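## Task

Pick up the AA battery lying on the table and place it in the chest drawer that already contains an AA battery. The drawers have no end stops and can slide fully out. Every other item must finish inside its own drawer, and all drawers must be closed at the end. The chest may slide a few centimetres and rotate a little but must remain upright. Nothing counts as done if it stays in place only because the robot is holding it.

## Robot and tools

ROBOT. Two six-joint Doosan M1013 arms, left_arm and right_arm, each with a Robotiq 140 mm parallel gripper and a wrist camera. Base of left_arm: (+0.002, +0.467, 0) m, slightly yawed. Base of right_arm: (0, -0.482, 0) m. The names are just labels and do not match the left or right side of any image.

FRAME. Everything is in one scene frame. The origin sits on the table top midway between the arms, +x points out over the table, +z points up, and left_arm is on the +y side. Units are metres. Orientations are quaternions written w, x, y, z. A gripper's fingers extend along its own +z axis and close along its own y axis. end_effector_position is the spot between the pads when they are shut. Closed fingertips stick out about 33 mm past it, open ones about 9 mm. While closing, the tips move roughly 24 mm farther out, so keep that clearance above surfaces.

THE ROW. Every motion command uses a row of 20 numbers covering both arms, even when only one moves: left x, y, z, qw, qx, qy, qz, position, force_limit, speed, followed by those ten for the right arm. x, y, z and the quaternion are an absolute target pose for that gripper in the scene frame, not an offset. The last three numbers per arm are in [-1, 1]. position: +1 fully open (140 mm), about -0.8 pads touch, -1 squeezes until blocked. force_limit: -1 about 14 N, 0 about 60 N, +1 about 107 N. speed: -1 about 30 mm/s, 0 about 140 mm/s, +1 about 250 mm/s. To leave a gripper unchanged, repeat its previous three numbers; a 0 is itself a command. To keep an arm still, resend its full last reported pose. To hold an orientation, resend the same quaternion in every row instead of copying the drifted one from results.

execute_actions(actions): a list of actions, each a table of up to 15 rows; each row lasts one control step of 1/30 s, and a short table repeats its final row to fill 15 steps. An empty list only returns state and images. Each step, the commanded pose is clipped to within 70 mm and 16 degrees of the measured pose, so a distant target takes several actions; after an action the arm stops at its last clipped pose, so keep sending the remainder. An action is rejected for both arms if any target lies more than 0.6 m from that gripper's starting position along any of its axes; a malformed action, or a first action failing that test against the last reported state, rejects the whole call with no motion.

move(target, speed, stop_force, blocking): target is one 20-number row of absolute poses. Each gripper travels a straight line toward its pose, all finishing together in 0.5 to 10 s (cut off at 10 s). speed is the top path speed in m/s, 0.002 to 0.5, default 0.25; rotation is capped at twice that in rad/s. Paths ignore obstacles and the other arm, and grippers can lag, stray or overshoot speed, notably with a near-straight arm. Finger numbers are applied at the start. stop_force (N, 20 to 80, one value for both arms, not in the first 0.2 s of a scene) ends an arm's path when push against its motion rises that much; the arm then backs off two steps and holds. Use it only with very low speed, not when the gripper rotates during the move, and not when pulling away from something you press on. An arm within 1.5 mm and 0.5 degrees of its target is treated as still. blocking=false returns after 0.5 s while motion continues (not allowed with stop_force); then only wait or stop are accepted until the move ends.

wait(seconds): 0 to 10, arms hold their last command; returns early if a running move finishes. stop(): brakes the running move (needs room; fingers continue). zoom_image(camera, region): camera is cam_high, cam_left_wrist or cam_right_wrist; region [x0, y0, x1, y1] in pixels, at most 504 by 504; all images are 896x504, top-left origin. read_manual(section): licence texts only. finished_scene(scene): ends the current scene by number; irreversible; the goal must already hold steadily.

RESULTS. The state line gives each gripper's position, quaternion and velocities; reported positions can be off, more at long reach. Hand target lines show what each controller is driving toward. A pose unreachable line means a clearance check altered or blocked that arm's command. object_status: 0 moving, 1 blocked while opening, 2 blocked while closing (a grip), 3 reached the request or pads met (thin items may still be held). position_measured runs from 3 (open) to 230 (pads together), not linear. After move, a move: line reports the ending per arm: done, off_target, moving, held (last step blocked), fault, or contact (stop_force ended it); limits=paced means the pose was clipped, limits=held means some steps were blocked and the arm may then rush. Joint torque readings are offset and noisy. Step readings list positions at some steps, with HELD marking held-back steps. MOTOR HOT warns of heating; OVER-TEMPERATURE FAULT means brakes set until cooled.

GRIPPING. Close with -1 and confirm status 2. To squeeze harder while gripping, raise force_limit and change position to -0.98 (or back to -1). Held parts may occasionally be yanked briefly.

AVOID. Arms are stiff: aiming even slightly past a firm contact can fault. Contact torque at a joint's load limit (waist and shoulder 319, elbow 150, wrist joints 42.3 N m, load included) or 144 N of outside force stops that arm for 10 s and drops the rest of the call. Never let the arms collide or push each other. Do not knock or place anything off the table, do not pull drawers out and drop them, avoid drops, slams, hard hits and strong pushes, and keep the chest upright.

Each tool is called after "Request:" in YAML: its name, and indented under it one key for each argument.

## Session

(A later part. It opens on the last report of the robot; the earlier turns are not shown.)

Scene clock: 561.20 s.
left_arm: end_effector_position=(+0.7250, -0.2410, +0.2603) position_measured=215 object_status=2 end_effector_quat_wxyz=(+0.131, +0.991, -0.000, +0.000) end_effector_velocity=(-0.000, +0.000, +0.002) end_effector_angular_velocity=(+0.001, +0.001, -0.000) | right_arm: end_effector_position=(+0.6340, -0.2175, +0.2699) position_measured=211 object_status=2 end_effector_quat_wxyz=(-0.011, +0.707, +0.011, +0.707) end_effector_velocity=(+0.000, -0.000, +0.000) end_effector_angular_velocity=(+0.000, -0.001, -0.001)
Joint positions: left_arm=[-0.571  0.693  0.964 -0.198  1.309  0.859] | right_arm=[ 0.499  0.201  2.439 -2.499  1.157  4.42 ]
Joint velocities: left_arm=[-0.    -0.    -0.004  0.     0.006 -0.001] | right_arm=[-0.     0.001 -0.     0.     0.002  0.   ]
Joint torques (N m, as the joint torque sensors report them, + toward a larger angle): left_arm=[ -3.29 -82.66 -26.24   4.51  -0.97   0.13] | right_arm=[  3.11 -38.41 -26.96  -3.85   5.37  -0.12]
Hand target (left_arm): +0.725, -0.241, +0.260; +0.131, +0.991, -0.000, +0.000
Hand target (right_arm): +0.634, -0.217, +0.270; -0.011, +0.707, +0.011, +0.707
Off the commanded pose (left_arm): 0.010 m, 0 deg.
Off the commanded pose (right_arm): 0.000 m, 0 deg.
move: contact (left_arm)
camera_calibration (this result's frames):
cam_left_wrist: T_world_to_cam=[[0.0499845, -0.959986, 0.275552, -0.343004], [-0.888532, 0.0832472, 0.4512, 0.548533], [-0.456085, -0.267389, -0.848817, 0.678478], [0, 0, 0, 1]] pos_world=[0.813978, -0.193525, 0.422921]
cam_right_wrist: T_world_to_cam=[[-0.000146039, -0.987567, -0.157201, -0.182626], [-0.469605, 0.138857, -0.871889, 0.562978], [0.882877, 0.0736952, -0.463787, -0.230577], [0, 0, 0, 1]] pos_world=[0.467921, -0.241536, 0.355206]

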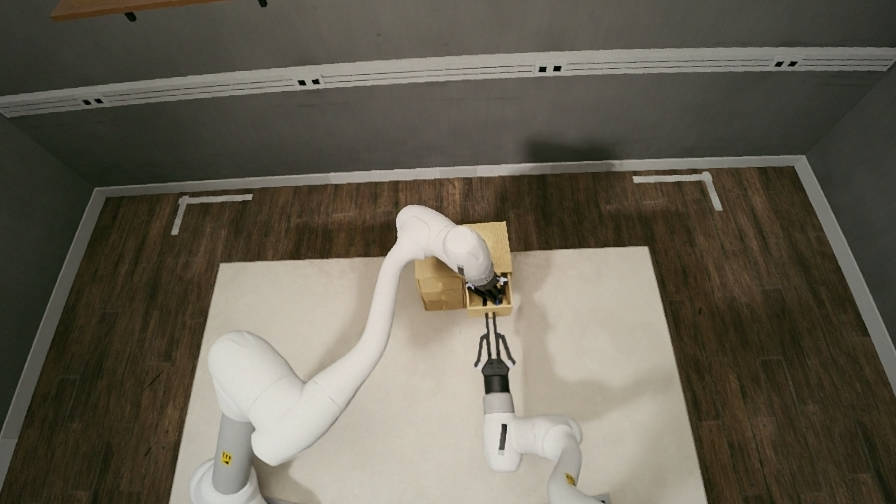

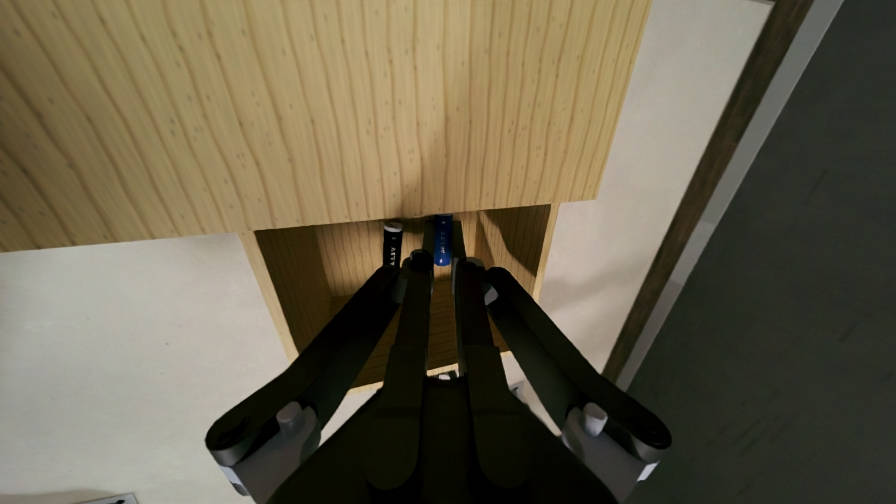

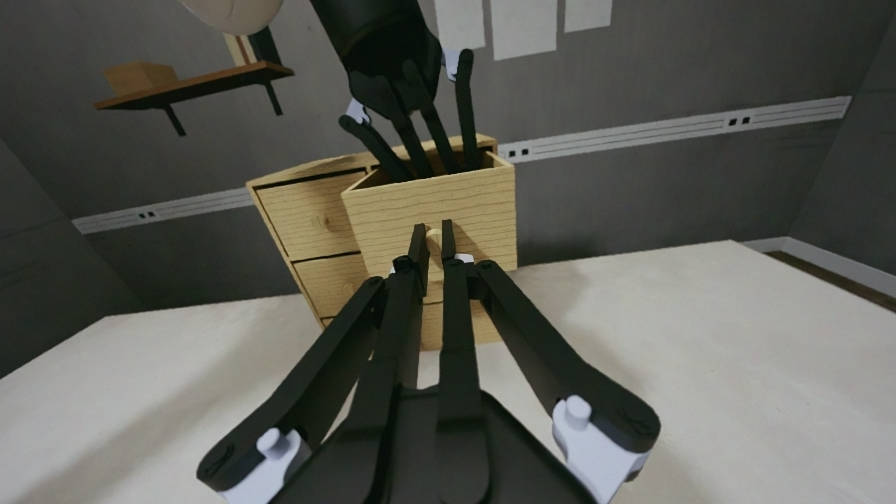

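Request:
execute_actions:
  actions:
    - [[0.725, -0.241, 0.262, 0.1305, 0.9914, 0, 0, -0.98, 0.2, 0, 0.634, -0.2175, 0.270, -0.0111, 0.7070, 0.0111, 0.7070, -1, 0, -0.3],[0.725, -0.241, 0.263, 0.1305, 0.9914, 0, 0, -0.98, 0.2, 0, 0.634, -0.2175, 0.270, -0.0111, 0.7070, 0.0111, 0.7070, -1, 0, -0.3],[0.725, -0.241, 0.264, 0.1305, 0.9914, 0, 0, -0.98, 0.2, 0, 0.634, -0.2175, 0.270, -0.0111, 0.7070, 0.0111, 0.7070, -1, 0, -0.3],[0.725, -0.241, 0.265, 0.1305, 0.9914, 0, 0, -0.98, 0.2, 0, 0.634, -0.2175, 0.270, -0.0111, 0.7070, 0.0111, 0.7070, -1, 0, -0.3],[0.725, -0.241, 0.265, 0.1305, 0.9914, 0, 0, -0.98, 0.2, 0, 0.634, -0.2175, 0.270, -0.0111, 0.7070, 0.0111, 0.7070, -1, 0, -0.3],[0.725, -0.241, 0.265, 0.1305, 0.9914, 0, 0, -0.98, 0.2, 0, 0.634, -0.2175, 0.270, -0.0111, 0.7070, 0.0111, 0.7070, -1, 0, -0.3],[0.725, -0.241, 0.265, 0.1305, 0.9914, 0, 0, -0.98, 0.2, 0, 0.634, -0.2175, 0.270, -0.0111, 0.7070, 0.0111, 0.7070, -1, 0, -0.3],[0.725, -0.241, 0.265, 0.1305, 0.9914, 0, 0, -0.5, -0.5, -0.5, 0.634, -0.2175, 0.270, -0.0111, 0.7070, 0.0111, 0.7070, -1, 0, -0.3]]
    - [[0.725, -0.241, 0.265, 0.1305, 0.9914, 0, 0, -0.5, -0.5, -0.5, 0.634, -0.2175, 0.270, -0.0111, 0.7070, 0.0111, 0.7070, -1, 0, -0.3]]

Request:
zoom_image:
  camera: "cam_left_wrist"
  region: [330, 150, 560, 330]

Scene clock: 587.23 s.
left_arm: end_effector_position=(+0.7250, -0.2410, +0.2650) position_measured=192 object_status=3 end_effector_quat_wxyz=(+0.131, +0.991, -0.000, -0.000) end_effector_velocity=(-0.000, -0.000, +0.000) end_effector_angular_velocity=(+0.000, -0.000, -0.001) | right_arm: end_effector_position=(+0.6340, -0.2175, +0.2700) position_measured=211 object_status=2 end_effector_quat_wxyz=(-0.011, +0.707, +0.011, +0.707) end_effector_velocity=(+0.000, -0.000, -0.000) end_effector_angular_velocity=(-0.001, +0.000, -0.001)
Joint positions: left_arm=[-0.571  0.692  0.957 -0.197  1.318  0.857] | right_arm=[ 0.499  0.2    2.439 -2.499  1.157  4.42 ]
Joint velocities: left_arm=[-0.    -0.    -0.     0.     0.001  0.001] | right_arm=[-0.001  0.001 -0.     0.     0.    -0.001]
Joint torques (N m, as the joint torque sensors report them, + toward a larger angle): left_arm=[  -2.02 -109.68  -39.34    3.77   -1.21   -0.1 ] | right_arm=[  4.12 -32.48 -19.22  -2.73   2.41  -0.34]
Hand target (left_arm): +0.725, -0.241, +0.265; +0.131, +0.991, +0.000, -0.000
Hand target (right_arm): +0.634, -0.218, +0.270; -0.011, +0.707, +0.011, +0.707
Off the commanded pose (left_arm): 0.000 m, 0 deg.
Off the commanded pose (right_arm): 0.000 m, 0 deg.
Step readings (end_effector_position; steps 1 to 15: 1st action; 16 to 30: 2nd action):
0: left_arm (+0.7250, -0.2410, +0.2605) | right_arm (+0.6340, -0.2175, +0.2700)
1: left_arm (+0.7250, -0.2410, +0.2606) | right_arm (+0.6340, -0.2175, +0.2700)
2: left_arm (+0.7250, -0.2410, +0.2609) | right_arm (+0.6340, -0.2175, +0.2700)
4: left_arm (+0.7249, -0.2410, +0.2621) | right_arm (+0.6340, -0.2175, +0.2701)
8: left_arm (+0.7250, -0.2410, +0.2639) | right_arm (+0.6340, -0.2175, +0.2701)
15: left_arm (+0.7250, -0.2410, +0.2648) | right_arm (+0.6340, -0.2175, +0.2701)
16: left_arm (+0.7250, -0.2410, +0.2648) | right_arm (+0.6340, -0.2175, +0.2701)
17: left_arm (+0.7250, -0.2410, +0.2649) | right_arm (+0.6340, -0.2175, +0.2701)
19: left_arm (+0.7250, -0.2410, +0.2649) | right_arm (+0.6340, -0.2175, +0.2701)
23: left_arm (+0.7250, -0.2410, +0.2649) | right_arm (+0.6340, -0.2175, +0.2701)
30: end_effector_position above
camera_calibration (this result's frames):
cam_left_wrist: T_world_to_cam=[[0.0503379, -0.960067, 0.275204, -0.344466], [-0.888434, 0.0828321, 0.451469, 0.54613], [-0.456236, -0.267227, -0.848787, 0.682623], [0, 0, 0, 1]] pos_world=[0.813978, -0.193532, 0.427639]
cam_right_wrist: T_world_to_cam=[[-0.0000617784, -0.987562, -0.157231, -0.182642], [-0.469329, 0.138867, -0.872036, 0.562972], [0.883024, 0.0737391, -0.4635, -0.230658], [0, 0, 0, 1]] pos_world=[0.467884, -0.24154, 0.355305]

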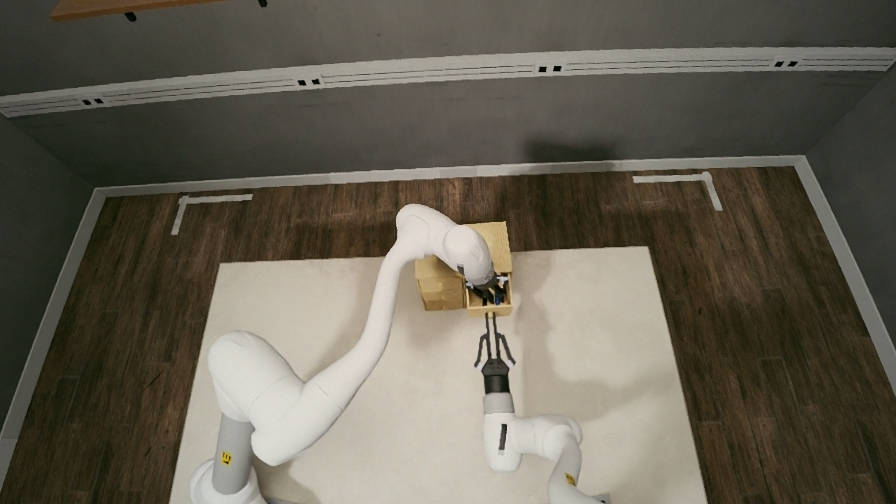

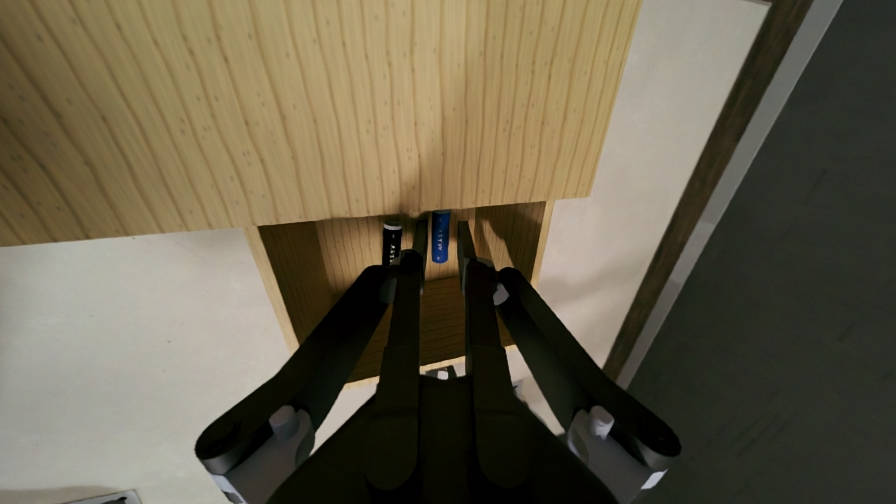

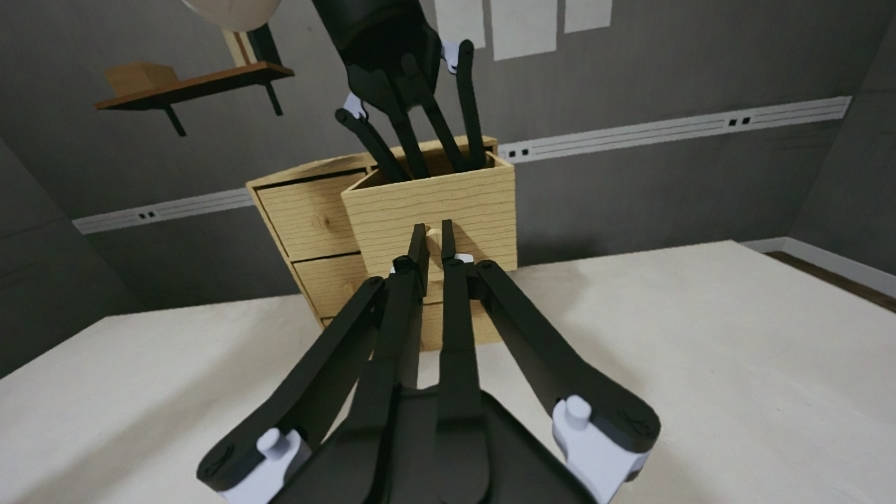

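Region (330, 150, 560, 330) of cam_left_wrist's 896x504 image, scaled by 2.191, with more detail than that image has; it fills the top 394 rows of this view, and the rest is white.

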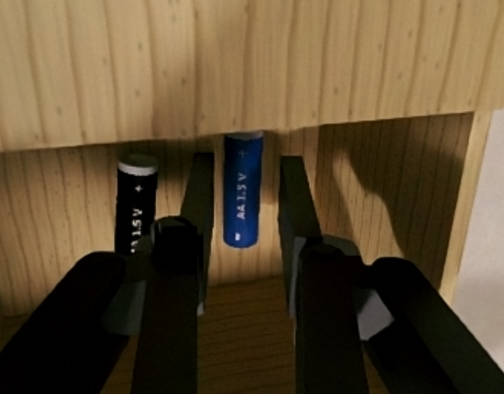

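Request:
move:
  target: [0.725, -0.212, 0.375, 0.1305, 0.9914, 0, 0, -0.5, -0.5, -0.5, 0.634, -0.2175, 0.270, -0.0111, 0.7070, 0.0111, 0.7070, -1, 0, -0.3]
  speed: 0.2

Request:
move:
  target: [0.70, -0.11, 0.40, 0.1305, 0.9914, 0, 0, -0.5, -0.5, -0.5, 0.744, -0.214, 0.270, -0.0111, 0.7070, 0.0111, 0.7070, -1, 0, -0.3]
  speed: 0.07

Scene clock: 599.30 s.
left_arm: end_effector_position=(+0.7250, -0.2119, +0.3751) position_measured=192 object_status=3 end_effector_quat_wxyz=(+0.131, +0.991, +0.000, +0.000) end_effector_velocity=(+0.000, +0.000, -0.000) end_effector_angular_velocity=(+0.001, +0.001, -0.000) | right_arm: end_effector_position=(+0.6340, -0.2175, +0.2700) position_measured=211 object_status=2 end_effector_quat_wxyz=(-0.011, +0.707, +0.011, +0.707) end_effector_velocity=(+0.000, -0.001, +0.000) end_effector_angular_velocity=(+0.001, -0.000, -0.001)
Joint positions: left_arm=[-0.548  0.655  0.822 -0.196  1.49   0.845] | right_arm=[ 0.499  0.2    2.439 -2.499  1.157  4.42 ]
Joint velocities: left_arm=[ 0.     0.001 -0.001  0.     0.002 -0.   ] | right_arm=[-0.001 -0.    -0.    -0.    -0.     0.001]
Joint torques (N m, as the joint torque sensors report them, + toward a larger angle): left_arm=[  -1.12 -107.87  -40.06    3.81   -0.85    0.16] | right_arm=[  3.89 -32.95 -19.48  -2.59   2.61  -0.23]
Hand target (left_arm): +0.725, -0.212, +0.375; +0.130, +0.991, +0.000, +0.000
Hand target (right_arm): +0.634, -0.217, +0.270; -0.011, +0.707, +0.011, +0.707
Off the commanded pose (left_arm): 0.000 m, 0 deg.
Off the commanded pose (right_arm): 0.000 m, 0 deg.
move: done
camera_calibration (this result's frames):
cam_left_wrist: T_world_to_cam=[[0.0505427, -0.960052, 0.27522, -0.346992], [-0.888572, 0.0825795, 0.451243, 0.494177], [-0.455945, -0.26736, -0.848901, 0.783663], [0, 0, 0, 1]] pos_world=[0.813956, -0.164419, 0.537757]
cam_right_wrist: T_world_to_cam=[[-0.0000711292, -0.987565, -0.157212, -0.182645], [-0.469355, 0.138852, -0.872024, 0.562963], [0.883009, 0.0737262, -0.463529, -0.230659], [0, 0, 0, 1]] pos_world=[0.46789, -0.241537, 0.355286]

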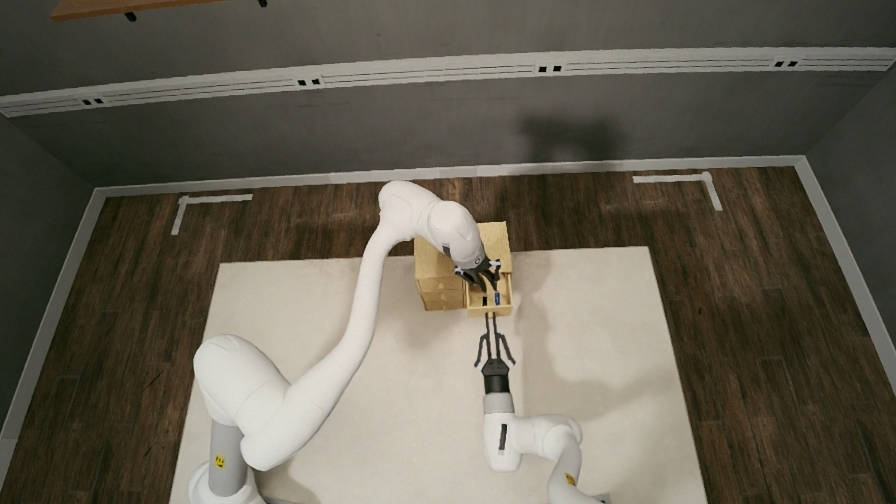

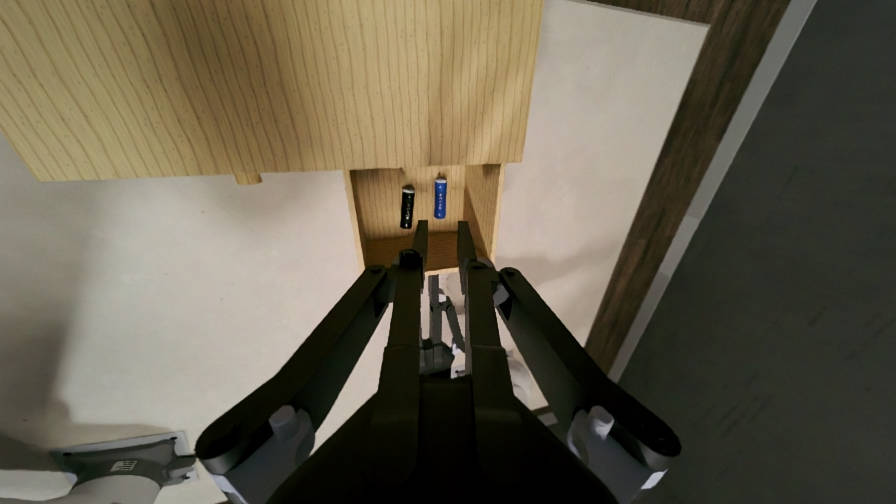

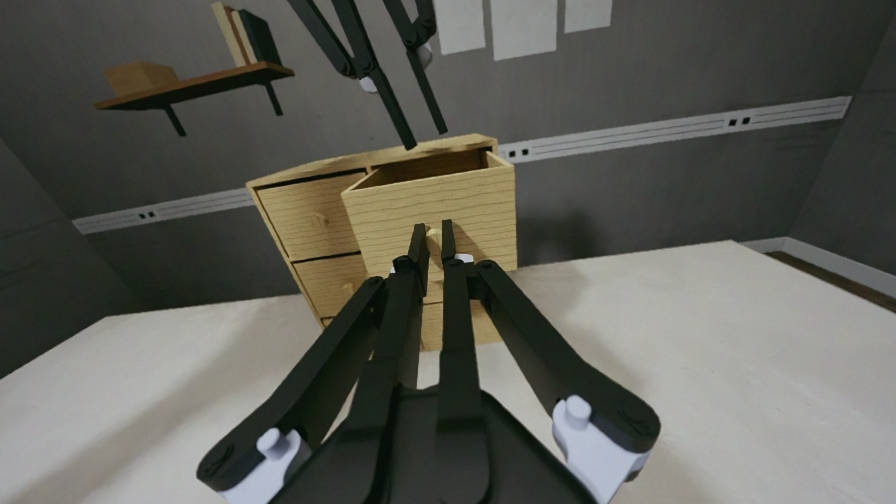

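Scene clock: 601.27 s.
left_arm: end_effector_position=(+0.7001, -0.1100, +0.3999) position_measured=192 object_status=3 end_effector_quat_wxyz=(+0.130, +0.991, -0.000, -0.000) end_effector_velocity=(-0.000, +0.001, +0.000) end_effector_angular_velocity=(-0.000, -0.000, -0.000) | right_arm: end_effector_position=(+0.7439, -0.2139, +0.2700) position_measured=211 object_status=2 end_effector_quat_wxyz=(-0.011, +0.707, +0.011, +0.707) end_effector_velocity=(+0.001, -0.000, +0.000) end_effector_angular_velocity=(-0.001, -0.001, -0.000)
Joint positions: left_arm=[-0.477  0.494  1.035 -0.208  1.453  0.925] | right_arm=[ 0.375  0.306  2.275 -2.616  1.074  4.443]
Joint velocities: left_arm=[ 0.001 -0.001  0.001 -0.    -0.     0.001] | right_arm=[-0.002  0.001 -0.002 -0.001 -0.001 -0.   ]
Joint torques (N m, as the joint torque sensors report them, + toward a larger angle): left_arm=[ -1.32 -94.05 -40.51   3.89  -0.84   0.64] | right_arm=[  2.86 -49.17 -23.23  -2.07   2.06  -0.16]
Hand target (left_arm): +0.700, -0.110, +0.400; +0.130, +0.991, -0.000, -0.000
Hand target (right_arm): +0.744, -0.214, +0.270; -0.011, +0.707, +0.011, +0.707
Off the commanded pose (left_arm): 0.000 m, 0 deg.
Off the commanded pose (right_arm): 0.000 m, 0 deg.
move: done
camera_calibration (this result's frames):
cam_left_wrist: T_world_to_cam=[[0.0502927, -0.960089, 0.275135, -0.254552], [-0.888382, 0.0828693, 0.451564, 0.452184], [-0.456342, -0.267135, -0.848758, 0.820861], [0, 0, 0, 1]] pos_world=[0.789108, -0.0625836, 0.562559]
cam_right_wrist: T_world_to_cam=[[-0.000112472, -0.987581, -0.157111, -0.17904], [-0.469369, 0.138781, -0.872028, 0.614044], [0.883002, 0.0736449, -0.463556, -0.327949], [0, 0, 0, 1]] pos_world=[0.577773, -0.237882, 0.355311]

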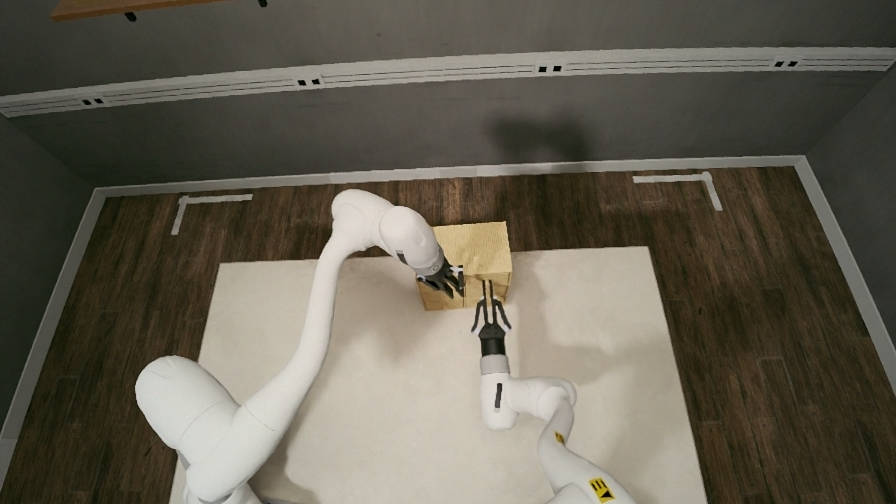

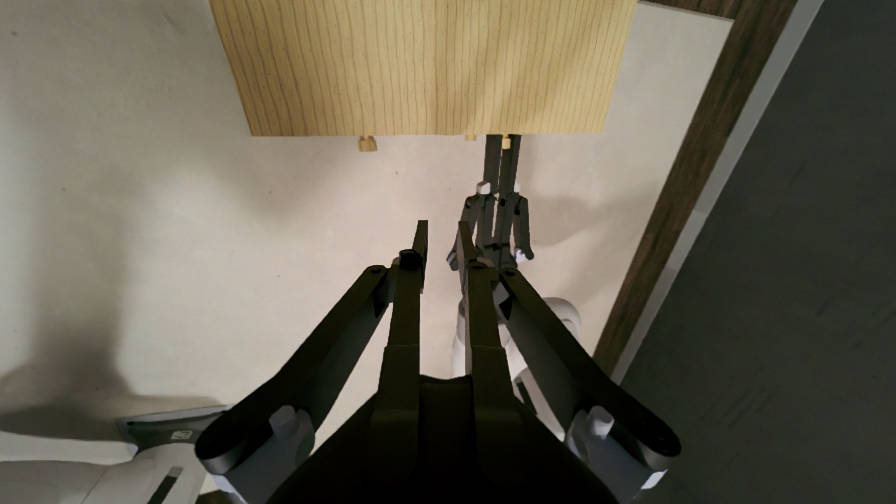

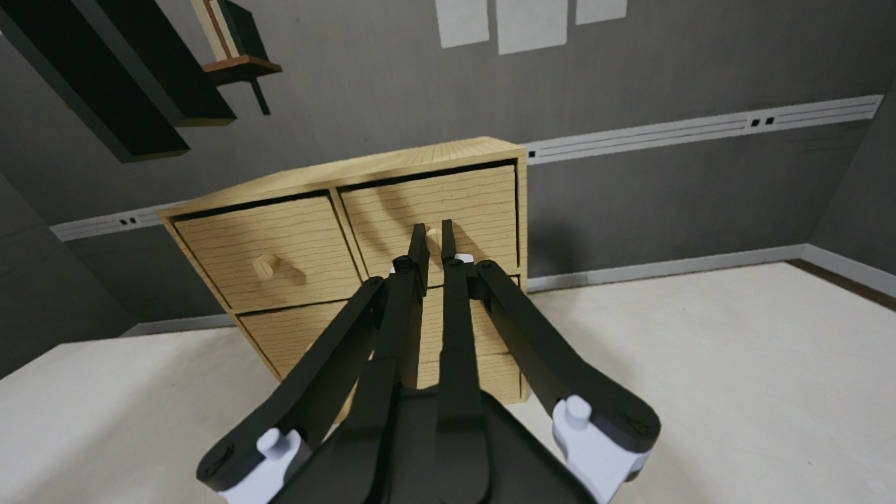

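Request:
zoom_image:
  camera: "cam_left_wrist"
  region: [340, 100, 620, 200]

Request:
zoom_image:
  camera: "cam_right_wrist"
  region: [300, 130, 540, 310]

Region (340, 100, 620, 200) of cam_left_wrist's 896x504 image, scaled by 1.800, with more detail than that image has; it fills the top 180 rows of this view, and the rest is white.

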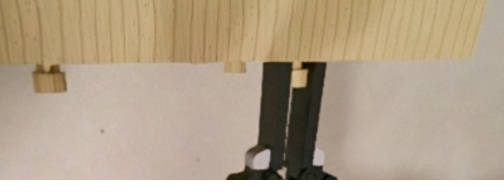

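Region (300, 130, 540, 310) of cam_right_wrist's 896x504 image, scaled by 2.100, with more detail than that image has; it fills the top 378 rows of this view, and the rest is white.

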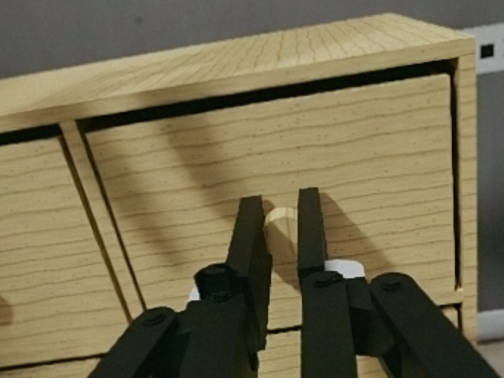

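Request:
execute_actions:
  actions:
    - [[0.70, -0.11, 0.40, 0.1305, 0.9914, 0, 0, -0.5, -0.5, -0.5, 0.745, -0.214, 0.270, -0.0111, 0.7070, 0.0111, 0.7070, -1, 0, -0.3],[0.70, -0.11, 0.40, 0.1305, 0.9914, 0, 0, -0.5, -0.5, -0.5, 0.745, -0.214, 0.270, -0.0111, 0.7070, 0.0111, 0.7070, -1, 0, -0.3],[0.70, -0.11, 0.40, 0.1305, 0.9914, 0, 0, -0.5, -0.5, -0.5, 0.745, -0.214, 0.270, -0.0111, 0.7070, 0.0111, 0.7070, -1, 0, -0.3],[0.70, -0.11, 0.40, 0.1305, 0.9914, 0, 0, -0.5, -0.5, -0.5, 0.745, -0.214, 0.270, -0.0111, 0.7070, 0.0111, 0.7070, -1, 0, -0.3],[0.70, -0.11, 0.40, 0.1305, 0.9914, 0, 0, -0.5, -0.5, -0.5, 0.745, -0.214, 0.270, -0.0111, 0.7070, 0.0111, 0.7070, -1, 0, -0.3],[0.70, -0.11, 0.40, 0.1305, 0.9914, 0, 0, -0.5, -0.5, -0.5, 0.745, -0.214, 0.270, -0.0111, 0.7070, 0.0111, 0.7070, -1, 0, -0.3],[0.70, -0.11, 0.40, 0.1305, 0.9914, 0, 0, -0.5, -0.5, -0.5, 0.745, -0.214, 0.270, -0.0111, 0.7070, 0.0111, 0.7070, -0.3, 0, 0.3]]

Request:
move:
  target: [0.68, -0.06, 0.40, 0.1305, 0.9914, 0, 0, -0.5, -0.5, -0.5, 0.69, -0.2157, 0.270, -0.0111, 0.7070, 0.0111, 0.7070, -0.3, 0, 0.3]
  speed: 0.15

Scene clock: 629.10 s.
left_arm: end_effector_position=(+0.7000, -0.1100, +0.4000) position_measured=192 object_status=3 end_effector_quat_wxyz=(+0.131, +0.991, -0.000, -0.000) end_effector_velocity=(-0.000, -0.000, +0.000) end_effector_angular_velocity=(+0.000, -0.000, -0.000) | right_arm: end_effector_position=(+0.7450, -0.2140, +0.2700) position_measured=167 object_status=0 end_effector_quat_wxyz=(-0.011, +0.707, +0.011, +0.707) end_effector_velocity=(+0.000, +0.000, -0.000) end_effector_angular_velocity=(+0.001, +0.001, -0.000)
Joint positions: left_arm=[-0.477  0.494  1.036 -0.208  1.453  0.925] | right_arm=[ 0.373  0.307  2.274 -2.617  1.073  4.443]
Joint velocities: left_arm=[-0. -0.  0.  0.  0.  0.] | right_arm=[ 0.     0.    -0.     0.001 -0.001  0.001]
Joint torques (N m, as the joint torque sensors report them, + toward a larger angle): left_arm=[  0.13 -92.77 -40.33   3.74  -0.9    0.3 ] | right_arm=[  2.22 -46.34 -22.39  -2.7    2.11  -0.45]
Hand target (left_arm): +0.700, -0.110, +0.400; +0.131, +0.991, -0.000, -0.000
Hand target (right_arm): +0.745, -0.214, +0.270; -0.011, +0.707, +0.011, +0.707
Off the commanded pose (left_arm): 0.000 m, 0 deg.
Off the commanded pose (right_arm): 0.000 m, 0 deg.
Step readings (end_effector_position):
0: left_arm (+0.7001, -0.1099, +0.4000) | right_arm (+0.7440, -0.2139, +0.2700)
1: left_arm (+0.7001, -0.1099, +0.4000) | right_arm (+0.7441, -0.2139, +0.2700)
2: left_arm (+0.7001, -0.1099, +0.4000) | right_arm (+0.7443, -0.2139, +0.2700)
4: left_arm (+0.7001, -0.1099, +0.4000) | right_arm (+0.7447, -0.2140, +0.2700)
8: left_arm (+0.7001, -0.1099, +0.4000) | right_arm (+0.7450, -0.2140, +0.2700)
15: end_effector_position above
camera_calibration (this result's frames):
cam_left_wrist: T_world_to_cam=[[0.0503222, -0.960057, 0.275241, -0.254582], [-0.888434, 0.082863, 0.451463, 0.45213], [-0.456238, -0.267252, -0.848778, 0.820832], [0, 0, 0, 1]] pos_world=[0.788993, -0.062509, 0.562655]
cam_right_wrist: T_world_to_cam=[[-0.0000699183, -0.987565, -0.157213, -0.179177], [-0.46935, 0.138853, -0.872026, 0.614575], [0.883012, 0.073727, -0.463524, -0.328933], [0, 0, 0, 1]] pos_world=[0.57889, -0.238033, 0.355288]

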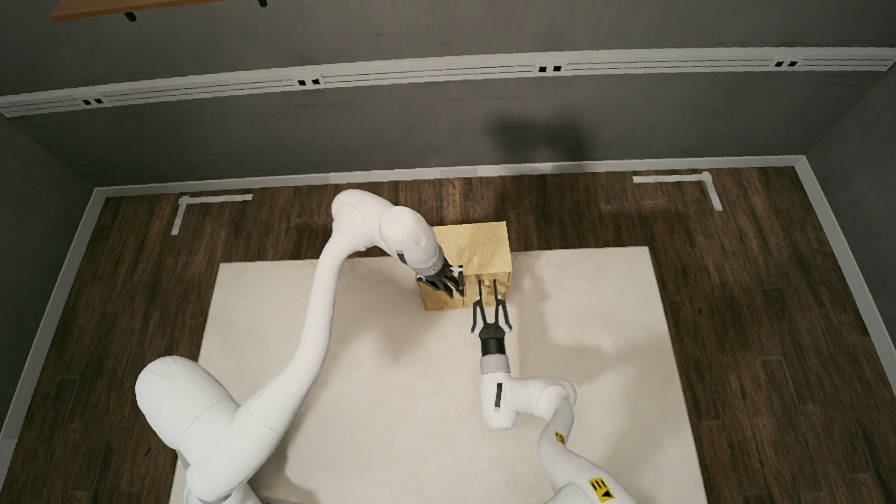

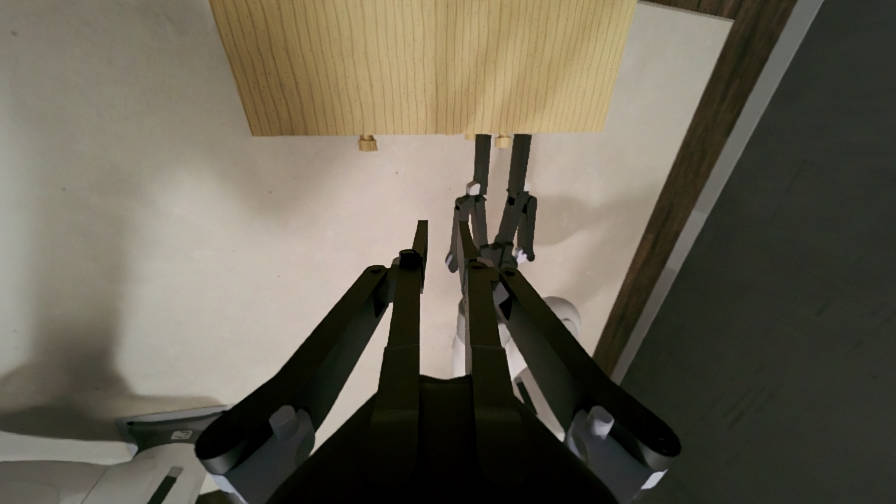

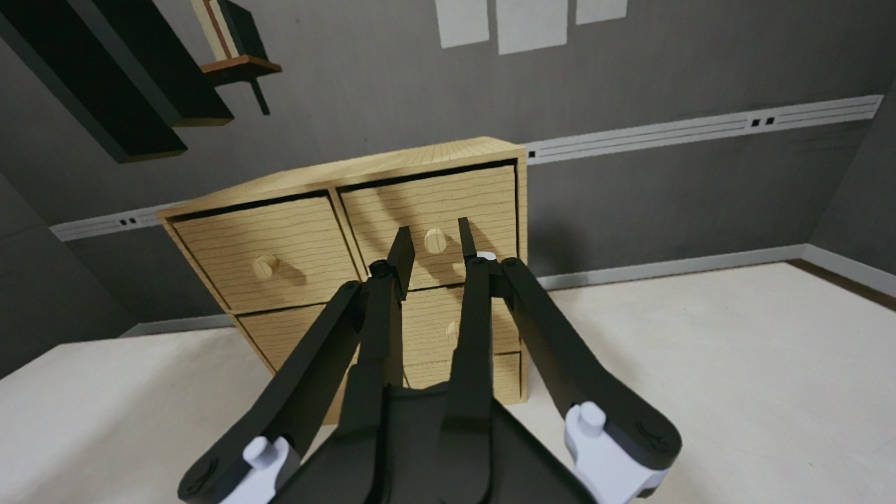

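Scene clock: 629.97 s.
left_arm: end_effector_position=(+0.6801, -0.0601, +0.3999) position_measured=192 object_status=3 end_effector_quat_wxyz=(+0.130, +0.991, -0.000, -0.000) end_effector_velocity=(-0.000, +0.001, -0.001) end_effector_angular_velocity=(+0.000, +0.000, +0.001) | right_arm: end_effector_position=(+0.6901, -0.2158, +0.2700) position_measured=167 object_status=3 end_effector_quat_wxyz=(-0.011, +0.707, +0.011, +0.707) end_effector_velocity=(-0.001, -0.000, -0.000) end_effector_angular_velocity=(-0.000, +0.000, -0.001)
Joint positions: left_arm=[-0.443  0.413  1.156 -0.215  1.422  0.967] | right_arm=[ 0.428  0.254  2.359 -2.566  1.115  4.434]
Joint velocities: left_arm=[ 0.001 -0.001  0.003  0.    -0.002  0.   ] | right_arm=[ 0.001 -0.001  0.002  0.002  0.001 -0.001]
Joint torques (N m, as the joint torque sensors report them, + toward a larger angle): left_arm=[  0.12 -86.1  -39.67   3.8   -1.05   0.09] | right_arm=[  2.59 -41.94 -20.25  -2.35   1.89   0.04]
Hand target (left_arm): +0.680, -0.060, +0.400; +0.130, +0.991, -0.000, -0.000
Hand target (right_arm): +0.690, -0.216, +0.270; -0.011, +0.707, +0.011, +0.707
Off the commanded pose (left_arm): 0.000 m, 0 deg.
Off the commanded pose (right_arm): 0.000 m, 0 deg.
move: done
camera_calibration (this result's frames):
cam_left_wrist: T_world_to_cam=[[0.050302, -0.960082, 0.27516, -0.20559], [-0.888398, 0.0828638, 0.451534, 0.430259], [-0.456311, -0.267165, -0.848766, 0.825087], [0, 0, 0, 1]] pos_world=[0.769079, -0.0126022, 0.562599]
cam_right_wrist: T_world_to_cam=[[-0.0000451066, -0.987557, -0.157261, -0.180938], [-0.469344, 0.138885, -0.872025, 0.589051], [0.883016, 0.0737701, -0.46351, -0.280344], [0, 0, 0, 1]] pos_world=[0.524007, -0.239816, 0.355271]

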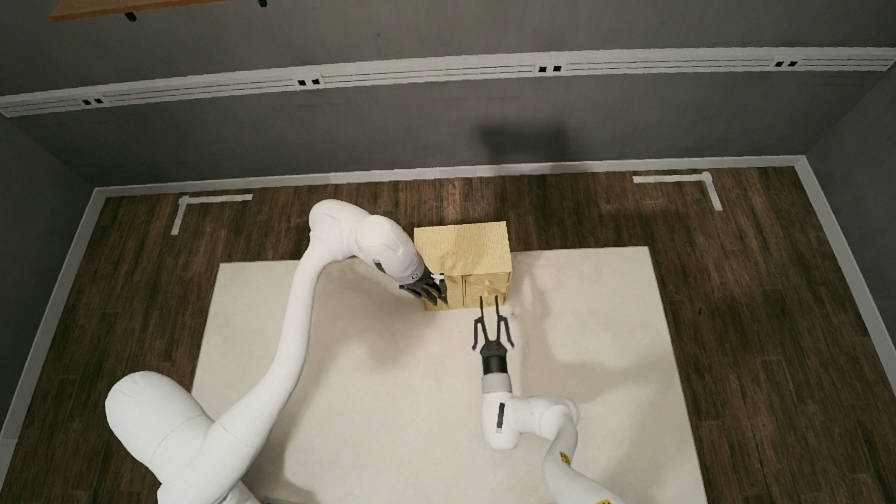

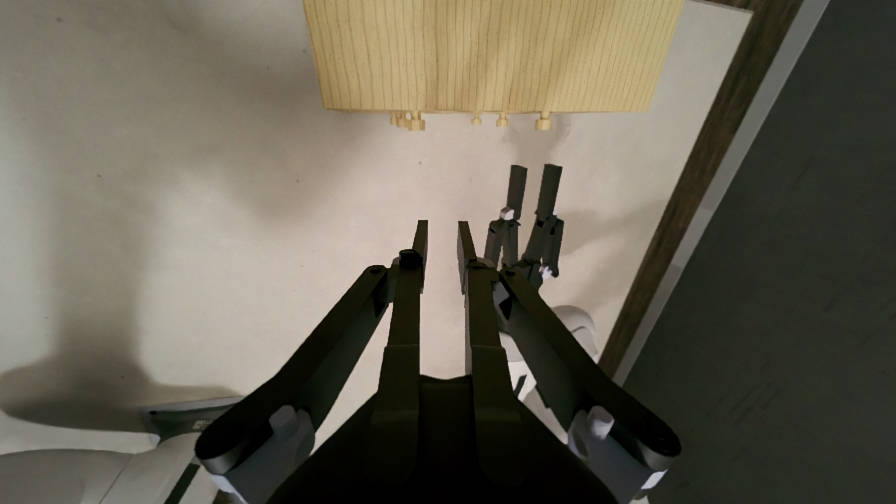

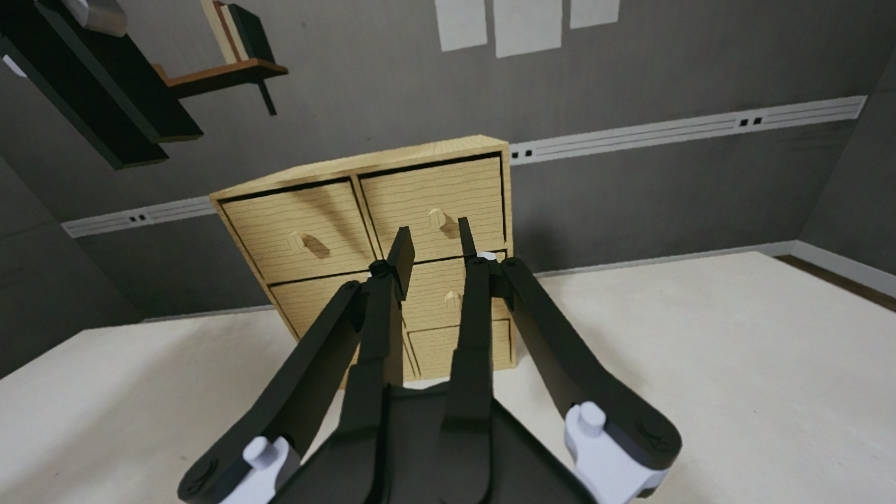

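Request:
zoom_image:
  camera: "cam_left_wrist"
  region: [310, 70, 670, 160]

Region (310, 70, 670, 160) of cam_left_wrist's 896x504 image, scaled by 1.400, with more detail than that image has; it fills the top 126 rows of this view, and the rest is white.

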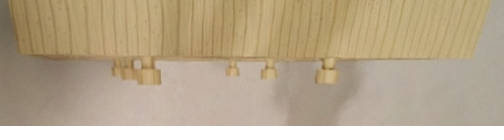

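All six drawers are flush and the battery is in with the other AA, so I'm ending scene 1.

Request:
finished_scene:
  scene: 1

The scene is finished: the task was done.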